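## Task

Place the bolts and the battery in the steel pan and nothing else. It only counts if they stay there without the robot holding them, and all objects settle shortly after you stop. Finish by releasing everything and moving the grippers away.

## Robot and tools

Robot: two yam_ultra arms, left_arm and right_arm, each with six revolute joints and a two-finger parallel gripper. The fingers point along the gripper's +z axis and close along its y axis. Each wrist carries a camera on a mount that can collide with things.

Frame: one shared scene frame with its origin on the table top midway between the arms. +z is up, +x points out across the table, and left_arm sits on the +y side. 'Left' and 'right' are arm names, not image sides. Base roots: left_arm at (-0.027, +0.232, 0) m, quat_wxyz (+1.000, 0, 0, -0.014); right_arm at (-0.034, -0.325, 0) m, quat_wxyz (+0.999, 0, 0, -0.040).

execute_actions: argument actions is a list holding one item or none. An empty list only reports the state. An item with rows (and optional steps, 1 to 15, default 15) is a motion; an item with only steps (up to 300) is a wait that ends once that many 1/30 s control steps have passed since the previous result. Optional pictures (true/false) controls whether camera images come back. Each row is used for one control step; if there are fewer rows than steps, the final row repeats. A refused call moves nothing.

Row layout: always 14 numbers, both arms, even if one stays still: left_arm waist, shoulder, elbow, wrist pitch, wrist yaw, wrist roll, opening, then the same seven for right_arm. The six joint values are absolute target angles in radians, in the same units Joint positions prints, not offsets. Ranges per arm: waist -2.618 to 3.054, shoulder 0.000 to 3.142, elbow 0.000 to 3.142, wrist pitch -1.571 to 1.571, wrist yaw -1.571 to 1.571, wrist roll -2.094 to 2.094. True limits can differ by up to 0.036 rad either way. A target beyond a range end by more than 0.036 rad, and further out than the joint's last reported angle, gets the call refused; a target past the real end is clipped there and produces a 'joint sent to its limit' line (possibly about an earlier, still-running action). Absence of that line does not prove more travel is available. Opening is a unitless value from -1 (closed) to +1 (fully open, pad gap 0.094 m).

Motion: speed is capped. Each step, a joint's target is held within a lead of its measured angle: 0.202 rad waist, 0.258 shoulder, 0.238 elbow, 0.573 wrist pitch, 0.522 wrist yaw and roll. If an arm's targets would put its gripper more than 70 mm from where it is, all that arm's targets are pulled back proportionally, so big moves need several calls. The simulation keeps running while you think or write: arms continue toward the last row sent until everything nearly stops or a step is HELD; afterwards only a new action moves them further. Fingers already moving finish their travel.

Results: the state line 'left_arm: … | right_arm: …' gives each gripper's end_effector_position (m) and end_effector_quat_wxyz in the scene frame; the position is the point between the pads about 1 cm behind the tips, and it can be off, more so at long reach. Joint positions and Joint velocities list, per arm, the six joints (rad, rad/s) then the pad gap (m, m/s). grip_measured is the measured finger opening on the command scale; each gripper's reading may be off by about 1 mm, consistently within a scene. 'joint command not followed' means a clearance check altered or blocked some joint targets while the rest of the row ran. HELD marks steps where your row was partly or wholly not sent. MOTOR HOT appears from 75 °C; OVER-TEMPERATURE FAULT reports a stop (at 90 °C the arm halts for 10 s, then that threshold is off for 5 minutes; at 100 °C the arm and gripper go limp and drop). Holding loads heats motors, even while you think, and heat partly carries into the next scene.

Gripping: away from ±1, fingers go to where grip_measured would equal your number. To hold something, keep commanding below grip_measured: about 0.03 lower is firm, less is gentler. Pads push at most roughly 50 to 62 N each (less on some grippers, and less on parts under about 2 mm thick); first contact can spike harder. Occasional brief tugs on a held part or pushes on loose objects may happen, so grip firmly enough.

zoom_image: camera (one of cam_head_left, cam_head_right, cam_high, cam_low, cam_left_wrist, cam_right_wrist, each 504x504) and region [x0, y0, x1, y1] in pixels from the top-left, at most 504 by 504; returns a closer view of that camera's latest image.

read_manual: optional section, only "licences"; returns URDF licence texts and moves nothing.

finished_scene: scene (1 or 2) ends that scene irreversibly, grades it, and gives the next task. Replying without any tool call ends everything.

Avoid: dropping, slamming or knocking items, anything leaving the table, pressing hard, and the two arms touching or shoving each other. Before finishing, open the grippers, lift clear, and let objects settle; items kept in place only by the robot do not count.

Each tool is called after ">>>" as name(argument=value, ...) on one line, values as JSON.

## Session

>>> execute_actions(actions=[])

Scene clock: 0.00 s of 5100.00 s.
left_arm: end_effector_position=(+0.1074, +0.3432, +0.1371) grip_measured=+1.000 end_effector_quat_wxyz=(+0.077, +0.794, -0.588, +0.133) | right_arm: end_effector_position=(+0.3025, -0.5468, +0.3423) grip_measured=+1.000 end_effector_quat_wxyz=(+0.727, -0.042, +0.675, -0.123)
Joint positions: left_arm=[ 0.982  1.326  1.091 -1.5    0.264 -0.89   0.094] | right_arm=[-0.829  1.271  0.821  0.575 -0.799 -0.141  0.094]
Joint velocities: left_arm=[-0.002 -0.012 -0.012 -0.066  0.081  0.037  0.   ] | right_arm=[-0.007 -0.007 -0.007 -0.022  0.037 -0.037  0.   ]

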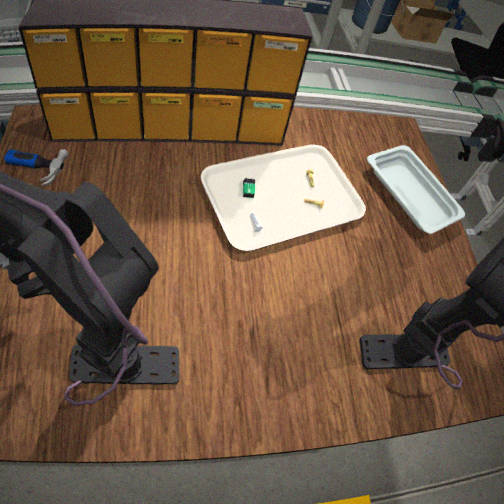

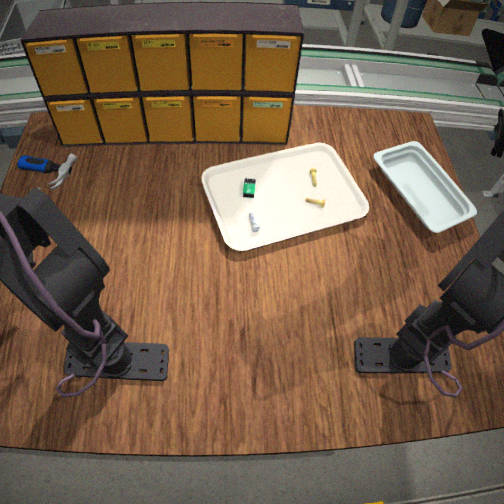

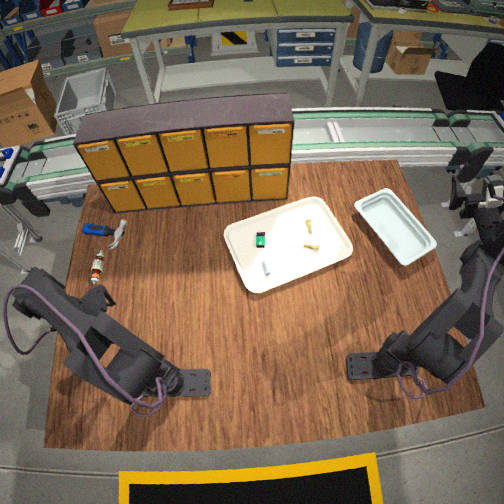

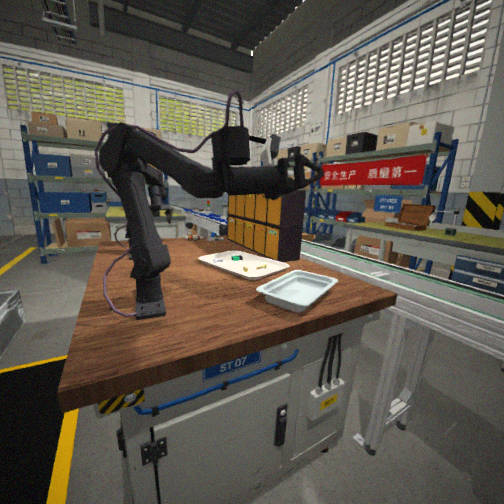

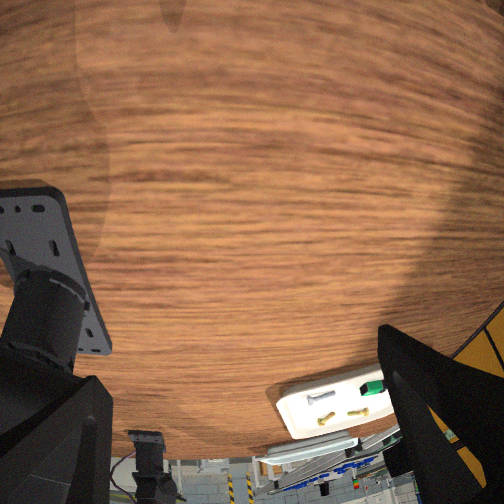

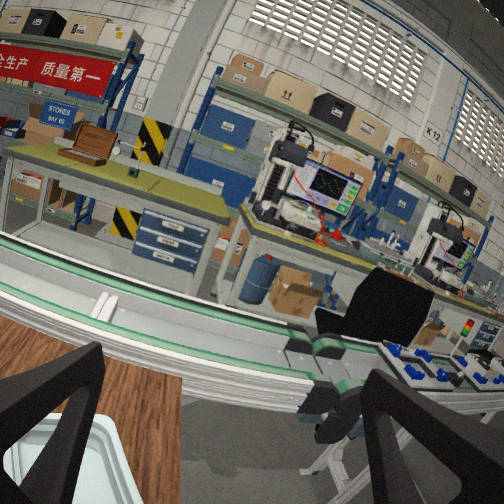

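>>> execute_actions(actions=[{"rows":[[0.982,1.326,1.091,-1.5,0.264,-0.89,1,-0.3,1.5,1.1,0.1,-0.5,0,1]]}], pictures=false)

>>> execute_actions(actions=[{"rows":[[0.982,1.326,1.091,-1.5,0.264,-0.89,1,0.712,2.096,1.809,-0.963,0,0,1]]}], pictures=false)

>>> execute_actions(actions=[{"rows":[[0.982,1.326,1.091,-1.5,0.264,-0.89,1,0.712,2.096,1.809,-0.963,0,0,1]]}])

Scene clock: 44.80 s of 5100.00 s.
left_arm: end_effector_position=(+0.1074, +0.3432, +0.1371) grip_measured=+1.000 end_effector_quat_wxyz=(+0.077, +0.794, -0.588, +0.133) | right_arm: end_effector_position=(+0.4346, -0.4025, +0.2641) grip_measured=+1.000 end_effector_quat_wxyz=(+0.598, -0.019, +0.794, +0.104)
Joint positions: left_arm=[ 0.982  1.326  1.091 -1.5    0.264 -0.89   0.094] | right_arm=[-0.279  1.516  1.076  0.13  -0.533 -0.013  0.094]
Joint velocities: left_arm=[-0.002  0.002 -0.007  0.11  -0.051  0.051  0.   ] | right_arm=[-0.178 -0.007  0.002 -0.286  0.139  0.022  0.   ]
Steps of this call (steps 1 to 90: nothing new was sent; then 41.30 s passed at rest; steps 91 to 105: all 15 steps of this action). Readings (joint positions):
91: left_arm=[0.982 1.326 1.091 -1.500 0.264 -0.890] | right_arm=[-0.812 1.286 0.845 0.531 -0.772 -0.128]
92: left_arm=[0.982 1.326 1.091 -1.500 0.264 -0.890] | right_arm=[-0.773 1.329 0.906 0.469 -0.729 -0.109]
94: left_arm=[0.982 1.326 1.091 -1.500 0.264 -0.890] | right_arm=[-0.668 1.430 1.025 0.369 -0.648 -0.076]
98: left_arm=[0.982 1.326 1.091 -1.500 0.264 -0.890] | right_arm=[-0.427 1.509 1.076 0.230 -0.557 -0.036]
105: the state above

Scene clock: 45.30 s of 5100.00 s.
left_arm: end_effector_position=(+0.1074, +0.3432, +0.1371) grip_measured=+1.000 end_effector_quat_wxyz=(+0.077, +0.794, -0.588, +0.133) | right_arm: end_effector_position=(+0.4685, -0.2052, +0.0823) grip_measured=+1.000 end_effector_quat_wxyz=(+0.218, -0.113, +0.968, +0.052)
Joint positions: left_arm=[ 0.982  1.326  1.091 -1.5    0.264 -0.89   0.094] | right_arm=[ 0.29   2.127  1.74  -0.736 -0.062 -0.007  0.094]
Joint velocities: left_arm=[-0.002  0.007 -0.002  0.022  0.007 -0.095  0.   ] | right_arm=[ 1.433  0.056  0.261 -0.974  0.271 -0.051  0.   ]
Steps of this call (steps 1 to 15: all 15 steps of this action). Readings (joint positions):
1: left_arm=[0.982 1.326 1.091 -1.500 0.264 -0.890] | right_arm=[-0.271 1.531 1.101 0.078 -0.485 -0.012]
2: left_arm=[0.982 1.326 1.091 -1.500 0.264 -0.890] | right_arm=[-0.247 1.570 1.157 0.012 -0.418 -0.011]
4: left_arm=[0.982 1.326 1.091 -1.500 0.264 -0.890] | right_arm=[-0.177 1.672 1.272 -0.105 -0.316 -0.010]
8: left_arm=[0.982 1.326 1.091 -1.500 0.264 -0.890] | right_arm=[-0.027 1.889 1.474 -0.338 -0.191 -0.009]
15: the state above

Scene clock: 45.80 s of 5100.00 s.
left_arm: end_effector_position=(+0.1074, +0.3432, +0.1371) grip_measured=+1.000 end_effector_quat_wxyz=(+0.077, +0.794, -0.588, +0.133) | right_arm: end_effector_position=(+0.3424, -0.0234, +0.0797) grip_measured=+1.000 end_effector_quat_wxyz=(+0.134, -0.328, +0.933, +0.058)
Joint positions: left_arm=[ 0.982  1.326  1.091 -1.5    0.264 -0.89   0.094] | right_arm=[ 0.744  2.127  1.787 -0.938 -0.023 -0.007  0.094]
Joint velocities: left_arm=[-0.002  0.017  0.022 -0.037 -0.007  0.095  0.   ] | right_arm=[-0.369 -0.002 -0.002 -0.066  0.095 -0.037  0.   ]
Steps of this call (steps 1 to 15: all 15 steps of this action). Readings (joint positions):
1: left_arm=[0.982 1.326 1.091 -1.500 0.264 -0.890] | right_arm=[0.341 2.127 1.748 -0.766 -0.054 -0.007]
2: left_arm=[0.982 1.326 1.091 -1.500 0.264 -0.890] | right_arm=[0.393 2.127 1.756 -0.792 -0.048 -0.007]
4: left_arm=[0.982 1.326 1.091 -1.500 0.264 -0.890] | right_arm=[0.498 2.127 1.771 -0.828 -0.038 -0.007]
8: left_arm=[0.982 1.326 1.091 -1.500 0.264 -0.890] | right_arm=[0.698 2.127 1.786 -0.883 -0.028 -0.007]
15: the state above

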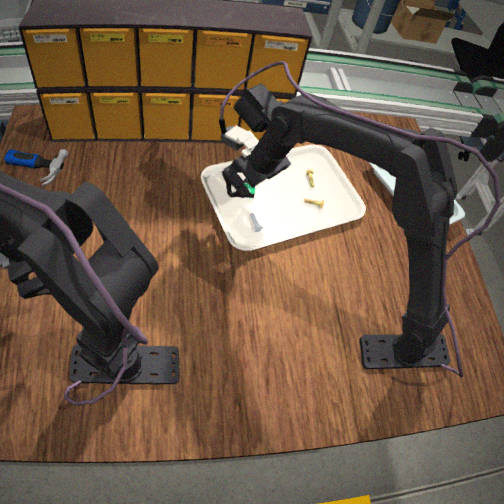

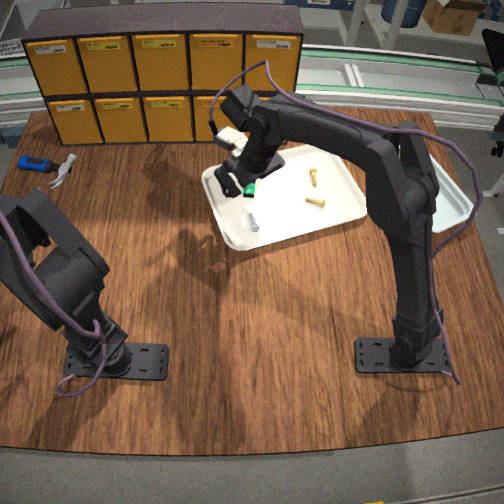

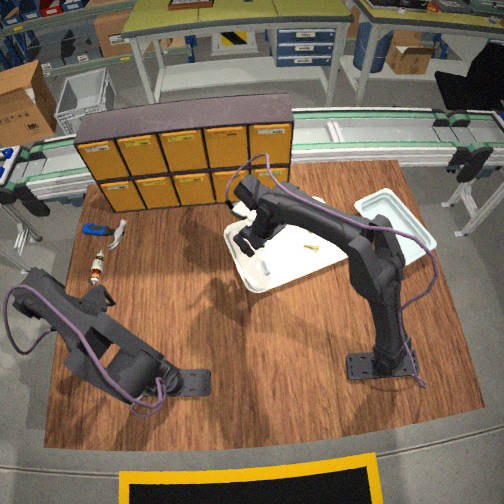

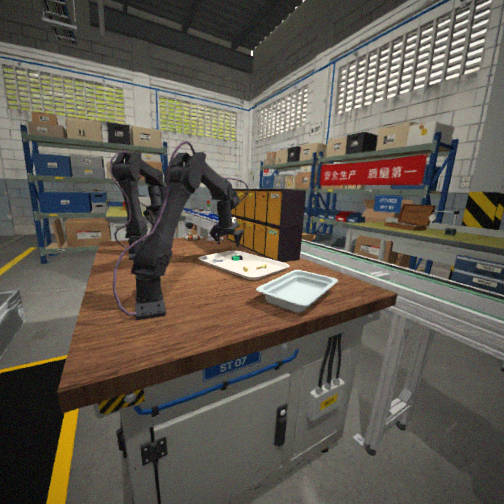

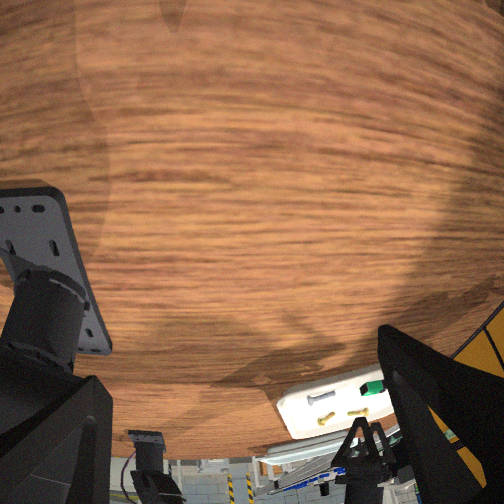

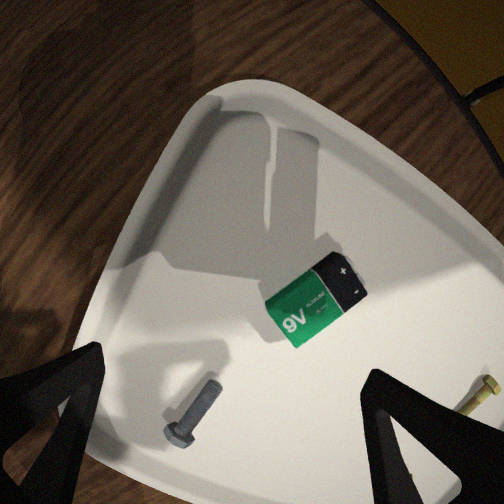

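>>> execute_actions(actions=[{"rows":[[0.982,1.326,1.091,-1.5,0.264,-0.89,1,0.68,2.187,1.798,-0.811,0,1.0,1]]}])

Scene clock: 63.60 s of 5100.00 s.
left_arm: end_effector_position=(+0.1074, +0.3432, +0.1371) grip_measured=+1.000 end_effector_quat_wxyz=(+0.077, +0.794, -0.588, +0.133) | right_arm: end_effector_position=(+0.3803, -0.0351, +0.0555) grip_measured=+1.000 end_effector_quat_wxyz=(+0.118, +0.162, +0.972, +0.120)
Joint positions: left_arm=[ 0.982  1.326  1.091 -1.5    0.264 -0.89   0.094] | right_arm=[ 0.685  2.197  1.787 -0.824 -0.007  0.938  0.094]
Joint velocities: left_arm=[-0.002 -0.007 -0.012 -0.037 -0.007 -0.022  0.   ] | right_arm=[-0.012 -0.007  0.007 -0.007 -0.007  0.359  0.   ]
Steps of this call (steps 1 to 30: the robot went on to your last target; steps 31 to 90: nothing new was sent; then 14.30 s passed at rest; steps 91 to 105: all 15 steps of this action). Readings (joint positions):
91: left_arm=[0.982 1.326 1.091 -1.500 0.264 -0.890] | right_arm=[0.706 2.132 1.787 -0.942 -0.007 0.067]
92: left_arm=[0.982 1.326 1.091 -1.500 0.264 -0.890] | right_arm=[0.704 2.139 1.787 -0.916 -0.007 0.166]
94: left_arm=[0.982 1.326 1.091 -1.500 0.264 -0.890] | right_arm=[0.698 2.161 1.787 -0.875 -0.007 0.363]
98: left_arm=[0.982 1.326 1.091 -1.500 0.264 -0.890] | right_arm=[0.686 2.194 1.787 -0.842 -0.007 0.717]
105: the state above

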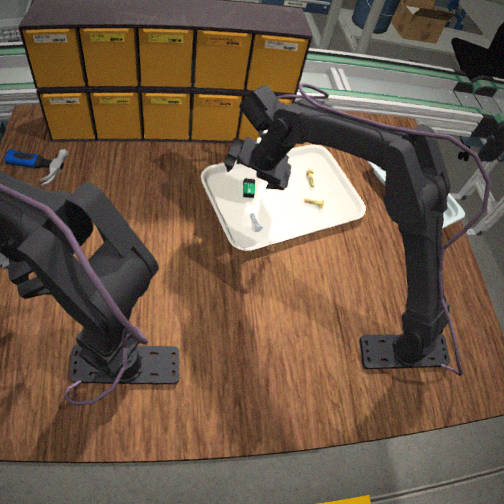

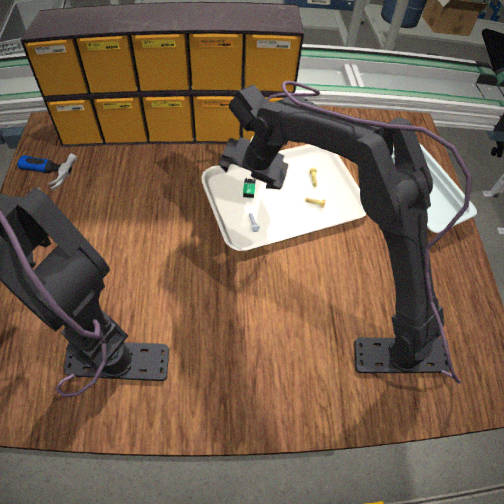

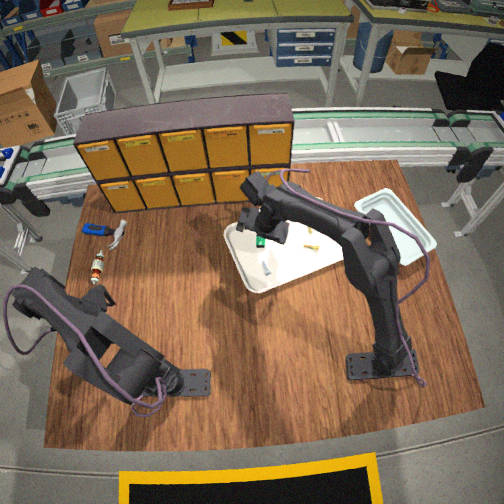

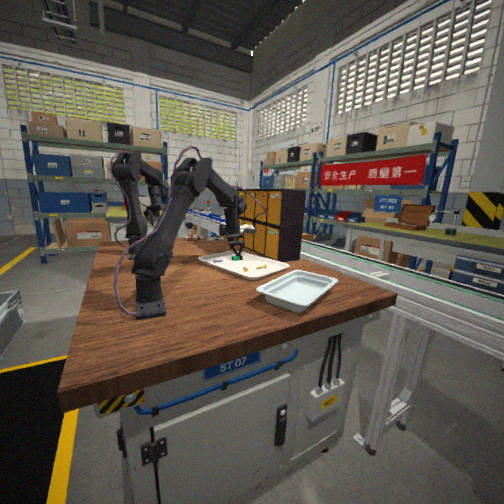

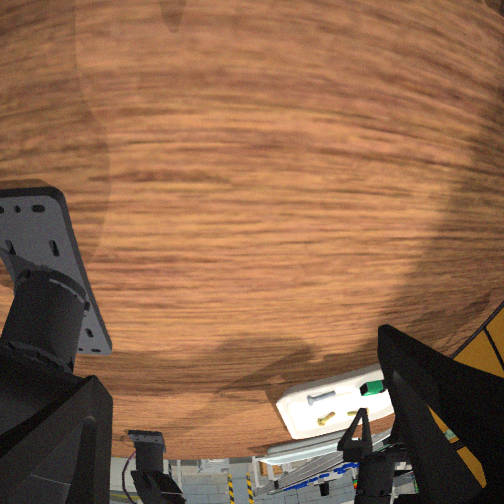

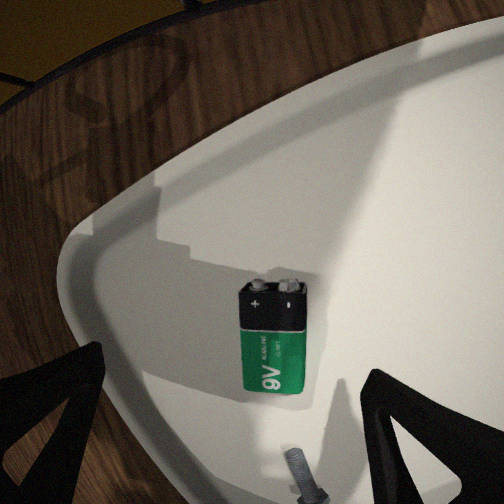

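>>> execute_actions(actions=[{"rows":[[0.982,1.326,1.091,-1.5,0.264,-0.89,1,0.665,2.24,1.84,-0.79,0,1.0,0.6],[0.982,1.326,1.091,-1.5,0.264,-0.89,1,0.665,2.24,1.84,-0.79,0,1.0,0.5],[0.982,1.326,1.091,-1.5,0.264,-0.89,1,0.665,2.24,1.84,-0.79,0,1.0,0.4],[0.982,1.326,1.091,-1.5,0.264,-0.89,1,0.665,2.26,1.85,-0.78,0,1.0,0.3],[0.982,1.326,1.091,-1.5,0.264,-0.89,1,0.665,2.28,1.86,-0.77,0,1.0,0.3],[0.982,1.326,1.091,-1.5,0.264,-0.89,1,0.665,2.3,1.87,-0.765,0,1.0,0.3],[0.982,1.326,1.091,-1.5,0.264,-0.89,1,0.665,2.321,1.88,-0.759,0,1.0,0.3]]}])

Scene clock: 80.77 s of 5100.00 s.
left_arm: end_effector_position=(+0.1074, +0.3432, +0.1371) grip_measured=+1.000 end_effector_quat_wxyz=(+0.077, +0.794, -0.588, +0.133) | right_arm: end_effector_position=(+0.4093, -0.0264, +0.0401) grip_measured=+0.303 end_effector_quat_wxyz=(+0.134, +0.197, +0.962, +0.132)
Joint positions: left_arm=[ 0.982  1.326  1.091 -1.5    0.264 -0.89   0.094] | right_arm=[ 0.672  2.293  1.872 -0.771  0.005  0.996  0.061]
Joint velocities: left_arm=[-0.007 -0.012 -0.002 -0.022 -0.051  0.007  0.   ] | right_arm=[ 0.002 -0.002  0.012 -0.007  0.022 -0.037 -0.001]
Steps of this call (steps 1 to 30: the robot went on to your last target; steps 31 to 90: nothing new was sent; then 13.67 s passed at rest; steps 91 to 105: all 15 steps of this action). Readings (joint positions):
91: left_arm=[0.982 1.326 1.091 -1.500 0.264 -0.890] | right_arm=[0.684 2.201 1.793 -0.820 -0.007 0.995]
92: left_arm=[0.982 1.326 1.091 -1.500 0.264 -0.890] | right_arm=[0.683 2.209 1.804 -0.816 -0.007 0.995]
94: left_arm=[0.982 1.326 1.091 -1.500 0.264 -0.890] | right_arm=[0.680 2.227 1.820 -0.804 -0.007 0.995]
98: left_arm=[0.982 1.326 1.091 -1.500 0.264 -0.890] | right_arm=[0.673 2.285 1.857 -0.782 -0.005 0.995]
105: the state above

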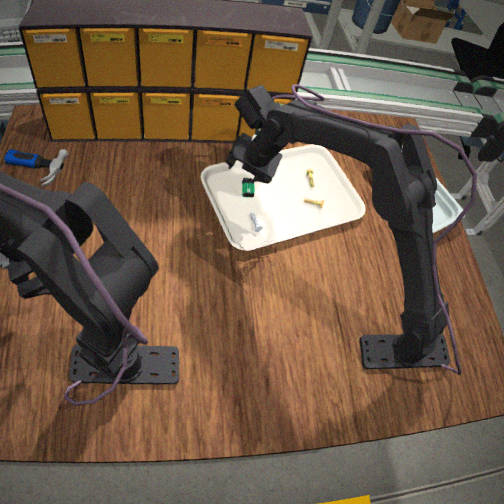

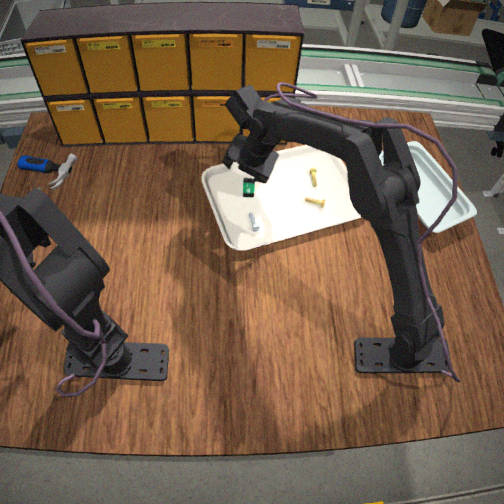

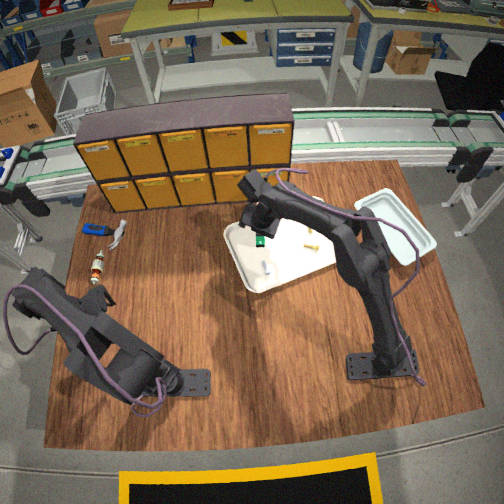

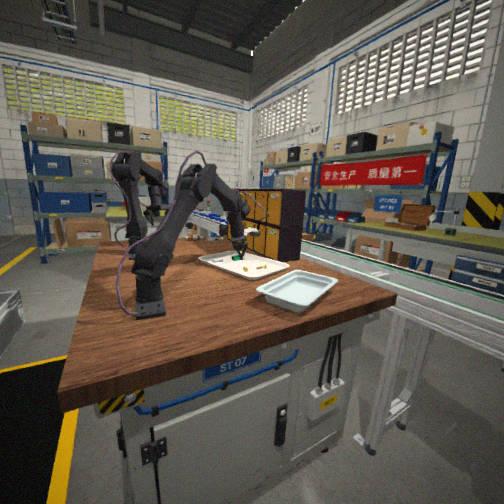

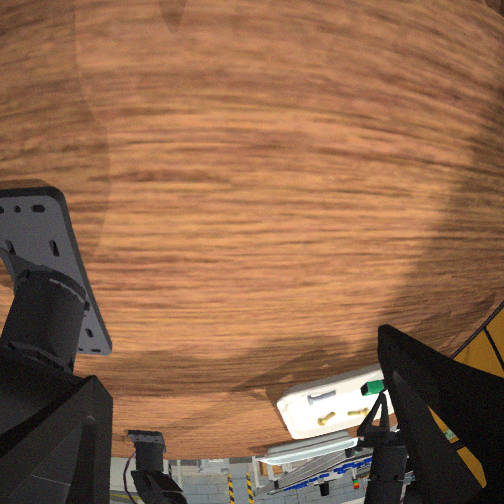

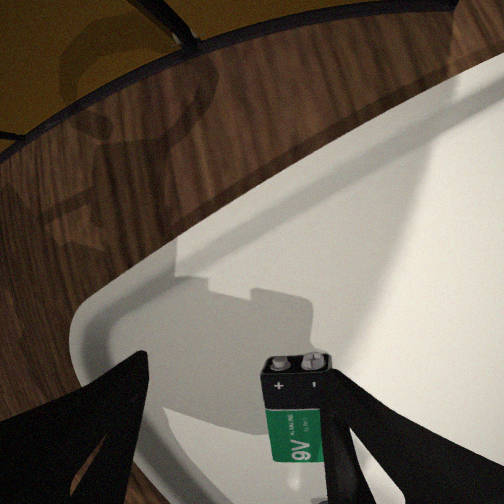

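>>> execute_actions(actions=[])

Scene clock: 83.80 s of 5100.00 s.
left_arm: end_effector_position=(+0.1074, +0.3432, +0.1371) grip_measured=+1.000 end_effector_quat_wxyz=(+0.077, +0.794, -0.588, +0.133) | right_arm: end_effector_position=(+0.4096, -0.0263, +0.0403) grip_measured=+0.303 end_effector_quat_wxyz=(+0.134, +0.197, +0.962, +0.132)
Joint positions: left_arm=[ 0.982  1.326  1.091 -1.5    0.264 -0.89   0.094] | right_arm=[ 0.672  2.293  1.872 -0.77   0.006  0.996  0.061]
Joint velocities: left_arm=[-0.012  0.002 -0.002  0.022  0.022  0.007  0.   ] | right_arm=[ 0.002 -0.002  0.012  0.022  0.007 -0.007  0.001]
Steps of this call (steps 1 to 15: the robot went on to your last target; steps 16 to 90: nothing new was sent; then 0.03 s passed at rest). Readings (joint positions):
1: left_arm=[0.982 1.326 1.091 -1.500 0.264 -0.890] | right_arm=[0.672 2.293 1.872 -0.770 0.005 0.996]
2: left_arm=[0.982 1.326 1.091 -1.500 0.264 -0.890] | right_arm=[0.672 2.293 1.872 -0.770 0.006 0.996]
4: left_arm=[0.982 1.326 1.091 -1.500 0.264 -0.890] | right_arm=[0.672 2.293 1.872 -0.770 0.006 0.996]
8: left_arm=[0.982 1.326 1.091 -1.500 0.264 -0.890] | right_arm=[0.672 2.293 1.872 -0.770 0.006 0.996]
90: the state above
All arms were judged still, so your last target was given up. Only a new action makes them travel on or press farther. Fingers that are still opening or closing keep moving.

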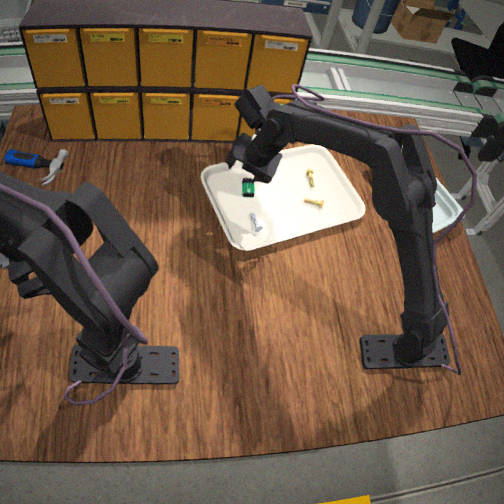

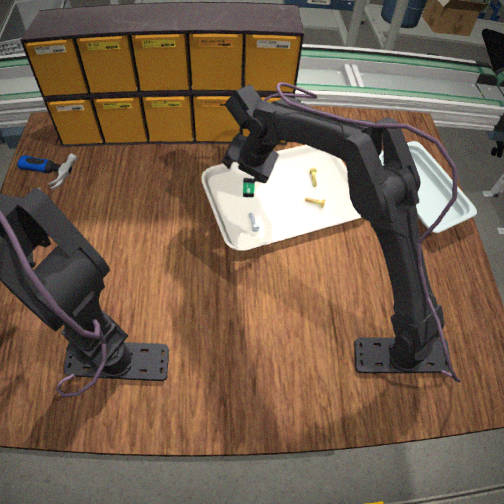

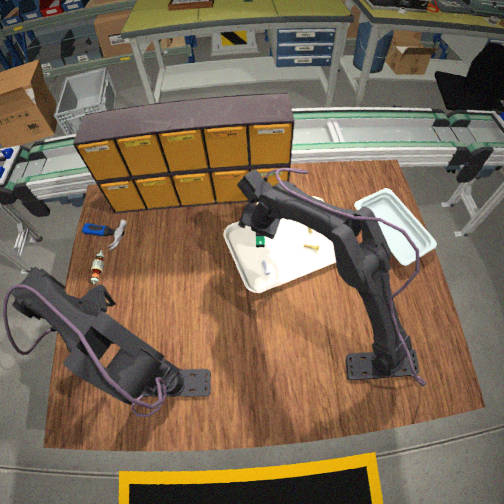

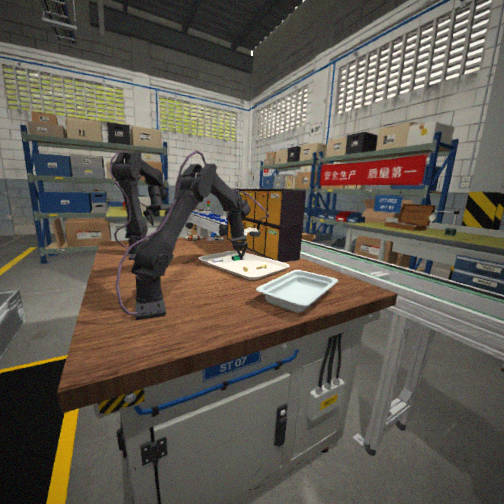

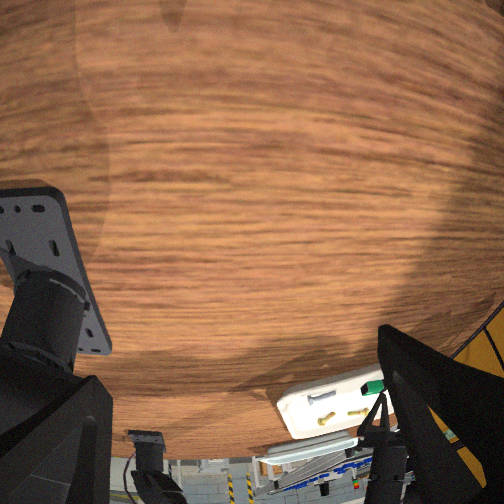

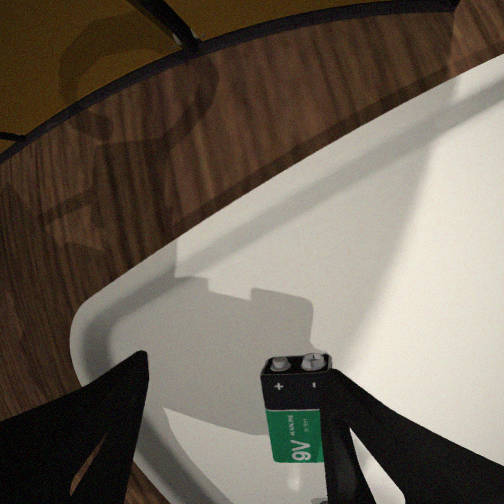

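>>> execute_actions(actions=[{"rows":[[0.982,1.326,1.091,-1.5,0.264,-0.89,1,0.665,2.22,1.84,-0.8,0,1.0,0.5],[0.982,1.326,1.091,-1.5,0.264,-0.89,1,0.665,2.2,1.82,-0.8,0,1.0,0.6],[0.982,1.326,1.091,-1.5,0.264,-0.89,1,0.665,2.18,1.79,-0.81,0,1.0,0.6]]}], pictures=false)

>>> execute_actions(actions=[{"rows":[[0.982,1.326,1.091,-1.5,0.264,-0.89,1,0.665,2.19,1.77,-0.77,0,1.0,0.6],[0.982,1.326,1.091,-1.5,0.264,-0.89,1,0.665,2.19,1.76,-0.76,0,1.0,0.6],[0.982,1.326,1.091,-1.5,0.264,-0.89,1,0.665,2.19,1.75,-0.75,0,1.0,0.6],[0.982,1.326,1.091,-1.5,0.264,-0.89,1,0.665,2.2,1.74,-0.73,0,1.0,0.6],[0.982,1.326,1.091,-1.5,0.264,-0.89,1,0.665,2.21,1.73,-0.71,0,1.0,0.6],[0.982,1.326,1.091,-1.5,0.264,-0.89,1,0.665,2.22,1.718,-0.692,0,1.0,0.6]]}])

Scene clock: 99.93 s of 5100.00 s.
left_arm: end_effector_position=(+0.1074, +0.3432, +0.1371) grip_measured=+1.000 end_effector_quat_wxyz=(+0.077, +0.794, -0.588, +0.133) | right_arm: end_effector_position=(+0.3936, -0.0371, +0.0644) grip_measured=+0.597 end_effector_quat_wxyz=(+0.135, +0.197, +0.962, +0.133)
Joint positions: left_arm=[ 0.982  1.326  1.091 -1.5    0.264 -0.89   0.094] | right_arm=[ 0.672  2.192  1.8   -0.798  0.006  0.996  0.075]
Joint velocities: left_arm=[-0.017 -0.007 -0.012  0.095 -0.007 -0.051  0.   ] | right_arm=[ 0.007 -0.002 -0.002 -0.095 -0.007  0.007  0.001]
Steps of this call (steps 1 to 90: nothing new was sent; then 12.63 s passed at rest; steps 91 to 105: all 15 steps of this action). Readings (joint positions):
91: left_arm=[0.982 1.326 1.091 -1.500 0.264 -0.890] | right_arm=[0.672 2.287 1.868 -0.769 0.006 0.996]
92: left_arm=[0.982 1.326 1.091 -1.500 0.264 -0.890] | right_arm=[0.672 2.274 1.854 -0.769 0.006 0.996]
94: left_arm=[0.982 1.326 1.091 -1.500 0.264 -0.890] | right_arm=[0.672 2.235 1.815 -0.779 0.006 0.996]
98: left_arm=[0.982 1.326 1.091 -1.500 0.264 -0.890] | right_arm=[0.672 2.196 1.800 -0.796 0.006 0.996]
105: the state above

Scene clock: 100.43 s of 5100.00 s.
left_arm: end_effector_position=(+0.1074, +0.3432, +0.1371) grip_measured=+1.000 end_effector_quat_wxyz=(+0.077, +0.794, -0.588, +0.133) | right_arm: end_effector_position=(+0.3895, -0.0398, +0.0289) grip_measured=+0.597 end_effector_quat_wxyz=(+0.126, +0.198, +0.964, +0.124)
Joint positions: left_arm=[ 0.982  1.326  1.091 -1.5    0.264 -0.89   0.094] | right_arm=[ 0.672  2.226  1.72  -0.711  0.006  0.996  0.075]
Joint velocities: left_arm=[ 0.017 -0.027  0.002  0.066  0.051 -0.051  0.   ] | right_arm=[-0.007  0.002 -0.007  0.081 -0.037  0.007 -0.   ]
Steps of this call (steps 1 to 15: all 15 steps of this action). Readings (joint positions):
1: left_arm=[0.982 1.326 1.091 -1.500 0.264 -0.890] | right_arm=[0.672 2.192 1.797 -0.794 0.006 0.996]
2: left_arm=[0.982 1.326 1.091 -1.500 0.264 -0.890] | right_arm=[0.672 2.192 1.790 -0.787 0.006 0.996]
4: left_arm=[0.982 1.326 1.091 -1.500 0.264 -0.890] | right_arm=[0.672 2.192 1.770 -0.770 0.006 0.996]
8: left_arm=[0.982 1.326 1.091 -1.500 0.264 -0.890] | right_arm=[0.672 2.206 1.733 -0.732 0.006 0.996]
15: the state above

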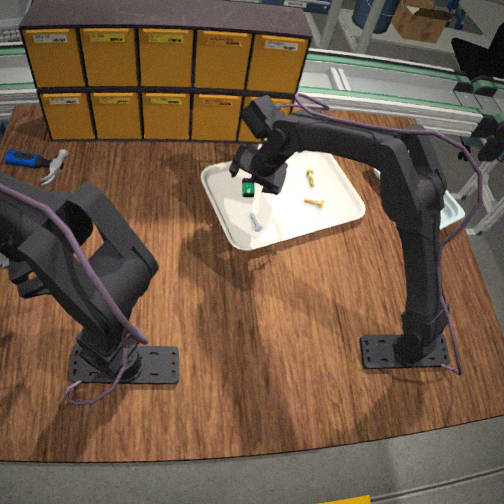

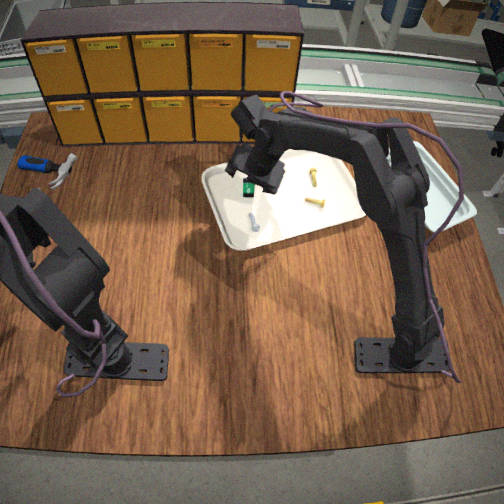

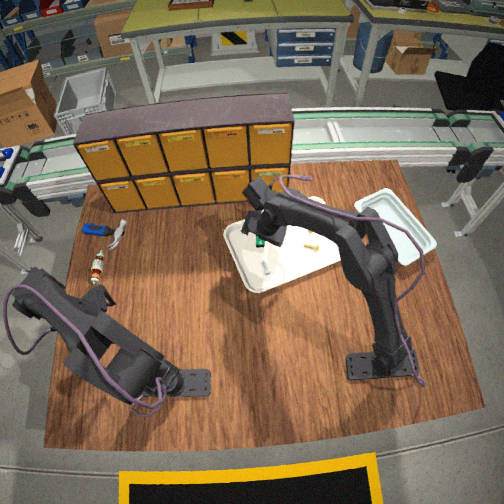

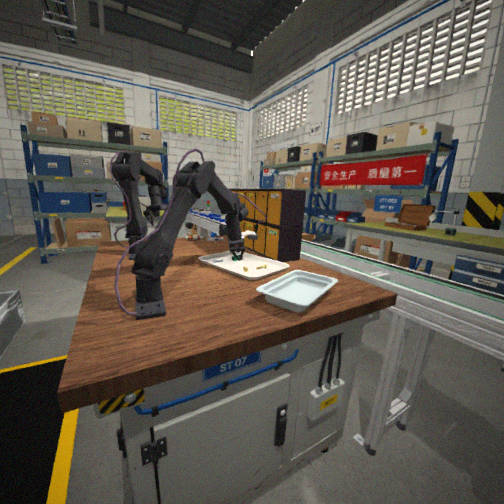

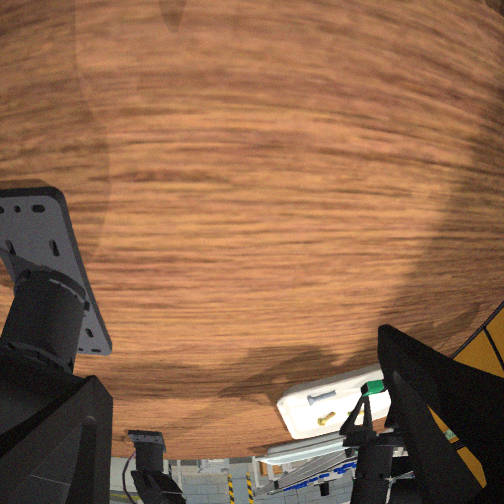

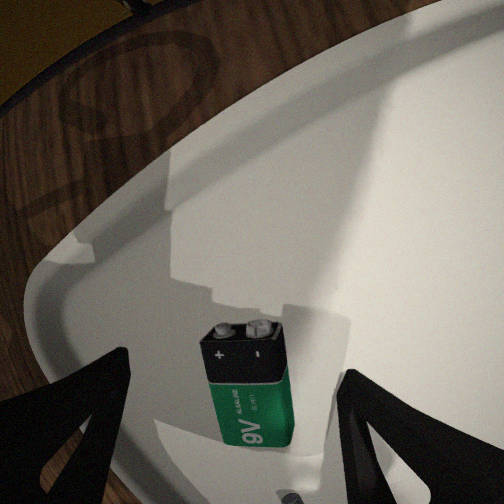

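>>> execute_actions(actions=[{"rows":[[0.982,1.326,1.091,-1.5,0.264,-0.89,1,0.665,2.24,1.712,-0.68,0,1.0,0.5],[0.982,1.326,1.091,-1.5,0.264,-0.89,1,0.665,2.24,1.712,-0.68,0,1.0,0.5],[0.982,1.326,1.091,-1.5,0.264,-0.89,1,0.665,2.24,1.712,-0.68,0,1.0,0.5],[0.982,1.326,1.091,-1.5,0.264,-0.89,1,0.665,2.24,1.712,-0.68,0,1.0,0.2],[0.982,1.326,1.091,-1.5,0.264,-0.89,1,0.665,2.24,1.712,-0.68,0,1.0,-0.1],[0.982,1.326,1.091,-1.5,0.264,-0.89,1,0.665,2.24,1.712,-0.68,0,1.0,-0.3],[0.982,1.326,1.091,-1.5,0.264,-0.89,1,0.665,2.24,1.712,-0.68,0,1.0,-0.5]]}])

Scene clock: 108.90 s of 5100.00 s.
left_arm: end_effector_position=(+0.1074, +0.3432, +0.1371) grip_measured=+1.000 end_effector_quat_wxyz=(+0.077, +0.794, -0.588, +0.133) | right_arm: end_effector_position=(+0.3944, -0.0363, +0.0267) grip_measured=-0.497 end_effector_quat_wxyz=(+0.132, +0.198, +0.962, +0.131)
Joint positions: left_arm=[ 0.982  1.326  1.091 -1.5    0.264 -0.89   0.094] | right_arm=[ 0.672  2.235  1.72  -0.681  0.004  0.996  0.024]
Joint velocities: left_arm=[ 0.002  0.002 -0.002 -0.095 -0.066 -0.022  0.   ] | right_arm=[-0.007 -0.007 -0.002 -0.037  0.066 -0.095  0.001]
Steps of this call (steps 1 to 30: the robot went on to your last target; steps 31 to 90: nothing new was sent; then 4.97 s passed at rest; steps 91 to 105: all 15 steps of this action). Readings (joint positions):
91: left_arm=[0.982 1.326 1.091 -1.500 0.264 -0.890] | right_arm=[0.672 2.226 1.720 -0.698 0.006 0.996]
92: left_arm=[0.982 1.326 1.091 -1.500 0.264 -0.890] | right_arm=[0.672 2.227 1.720 -0.696 0.006 0.996]
94: left_arm=[0.982 1.326 1.091 -1.500 0.264 -0.890] | right_arm=[0.672 2.230 1.720 -0.691 0.006 0.996]
98: left_arm=[0.982 1.326 1.091 -1.500 0.264 -0.890] | right_arm=[0.672 2.236 1.720 -0.687 0.004 0.996]
105: the state above

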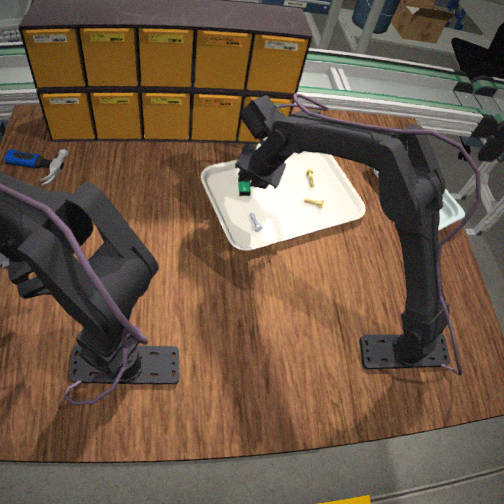

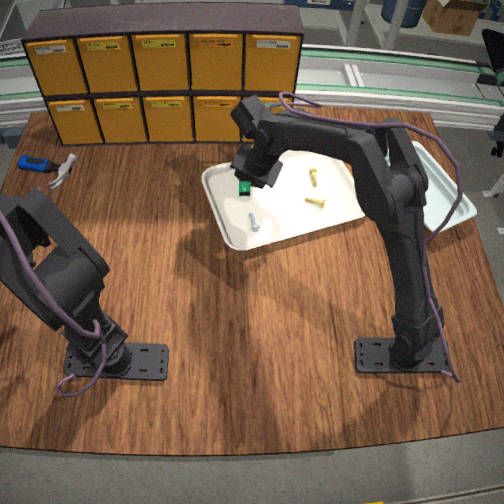

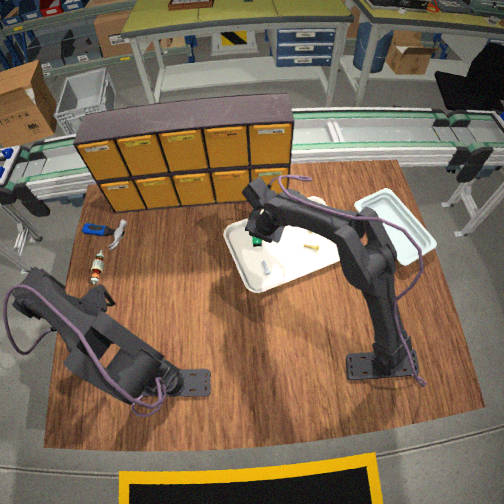

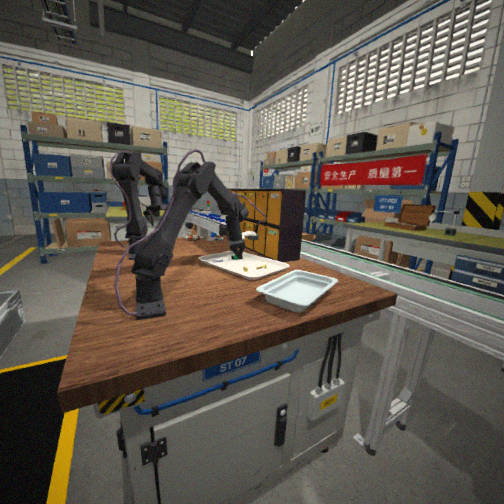

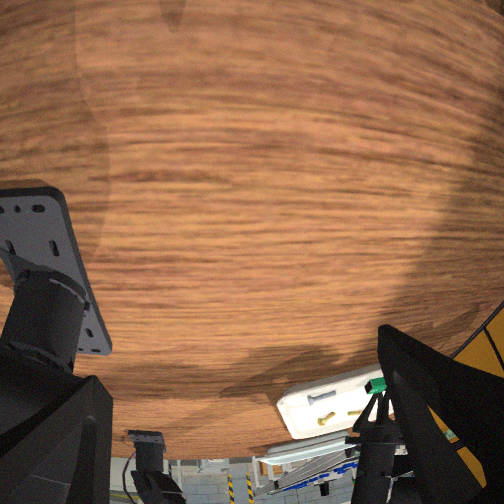

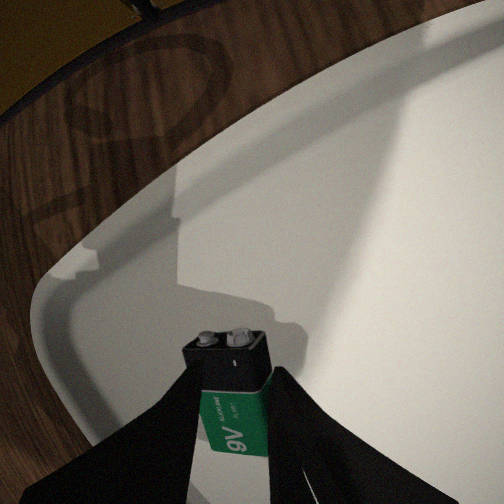

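>>> execute_actions(actions=[{"rows":[[0.982,1.326,1.091,-1.5,0.264,-0.89,1,0.665,2.225,1.72,-0.69,0,1.0,-0.75]],"steps":10}])

Scene clock: 112.03 s of 5100.00 s.
left_arm: end_effector_position=(+0.1074, +0.3432, +0.1371) grip_measured=+1.000 end_effector_quat_wxyz=(+0.077, +0.794, -0.588, +0.133) | right_arm: end_effector_position=(+0.3953, -0.0362, +0.0293) grip_measured=-0.747 end_effector_quat_wxyz=(+0.134, +0.198, +0.962, +0.133)
Joint positions: left_arm=[ 0.982  1.326  1.091 -1.5    0.264 -0.89   0.094] | right_arm=[ 0.671  2.23   1.72  -0.68   0.004  0.996  0.012]
Joint velocities: left_arm=[-0.002 -0.007 -0.012  0.081  0.037 -0.051  0.   ] | right_arm=[-0.022 -0.007 -0.002 -0.051 -0.007 -0.022  0.001]
Steps of this call (steps 1 to 15: the robot went on to your last target; steps 16 to 84: nothing new was sent; steps 85 to 94: all 10 steps of this action). Readings (joint positions):
85: left_arm=[0.982 1.326 1.091 -1.500 0.264 -0.890] | right_arm=[0.672 2.235 1.720 -0.681 0.004 0.996]
86: left_arm=[0.982 1.326 1.091 -1.500 0.264 -0.890] | right_arm=[0.671 2.232 1.720 -0.680 0.004 0.996]
88: left_arm=[0.982 1.326 1.091 -1.500 0.264 -0.890] | right_arm=[0.671 2.230 1.720 -0.680 0.004 0.996]
92: left_arm=[0.982 1.326 1.091 -1.500 0.264 -0.890] | right_arm=[0.671 2.230 1.720 -0.680 0.004 0.996]
94: the state above

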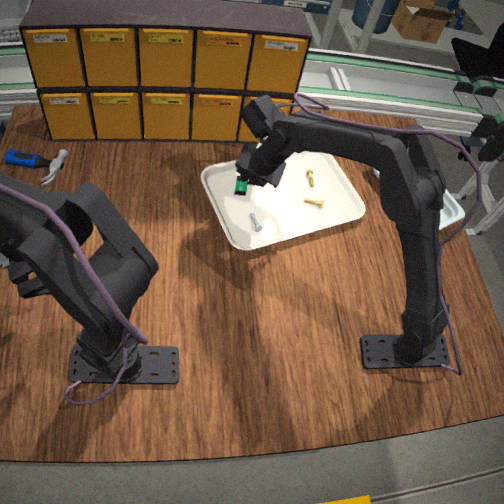

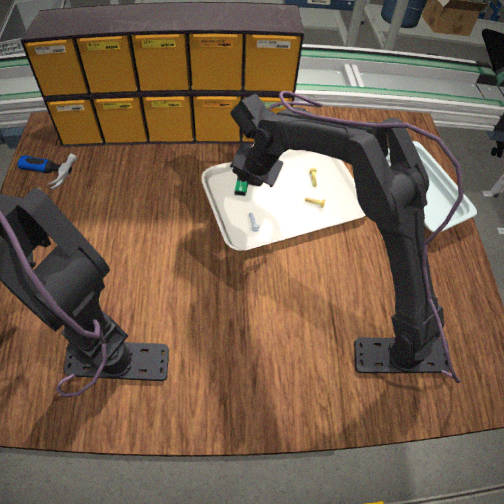

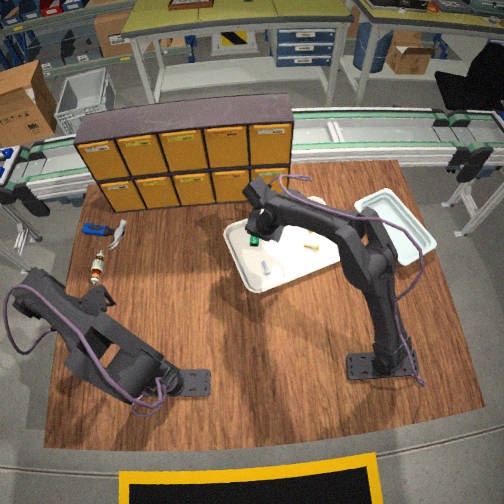

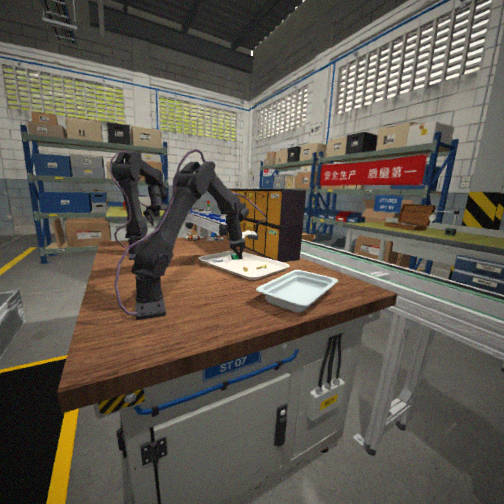

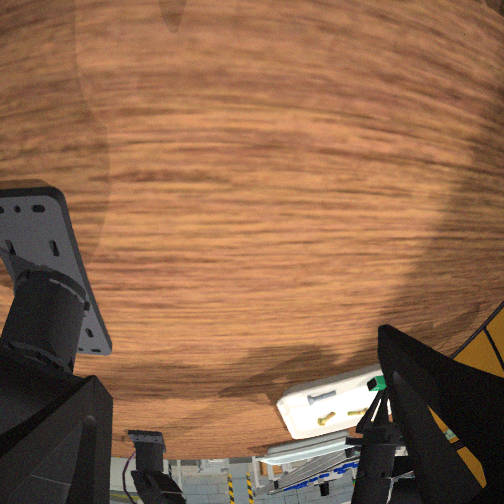

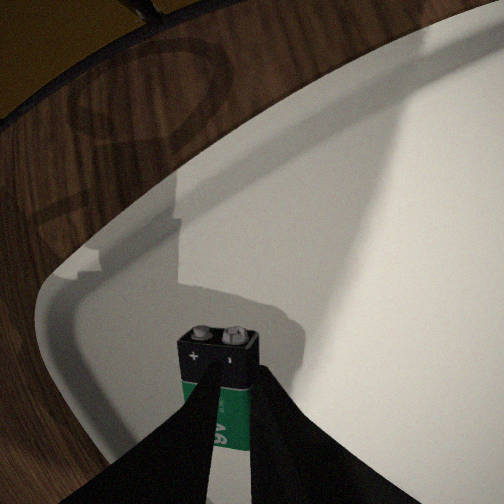

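>>> zoom_image(camera="cam_low", region=[190,220,290,290])

>>> zoom_image(camera="cam_head_left", region=[200,140,300,220])

Region (190, 220, 290, 290) of cam_low's 504x504 image, scaled by 5.040, with more detail than that image has; it fills the top 353 rows of this view, and the rest is white.

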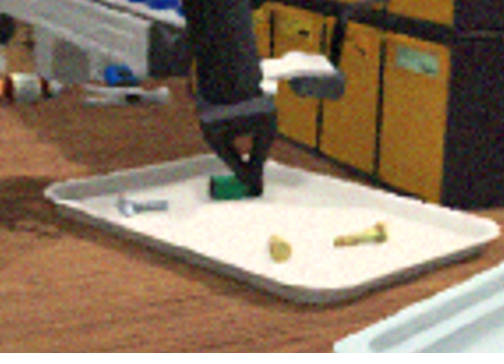

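Region (200, 140, 300, 220) of cam_head_left's 504x504 image, scaled by 5.040, with more detail than that image has; it fills the top 403 rows of this view, and the rest is white.

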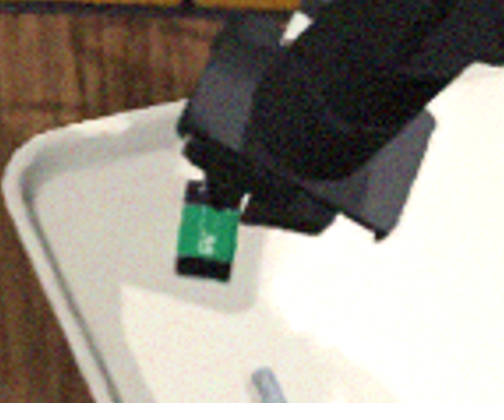

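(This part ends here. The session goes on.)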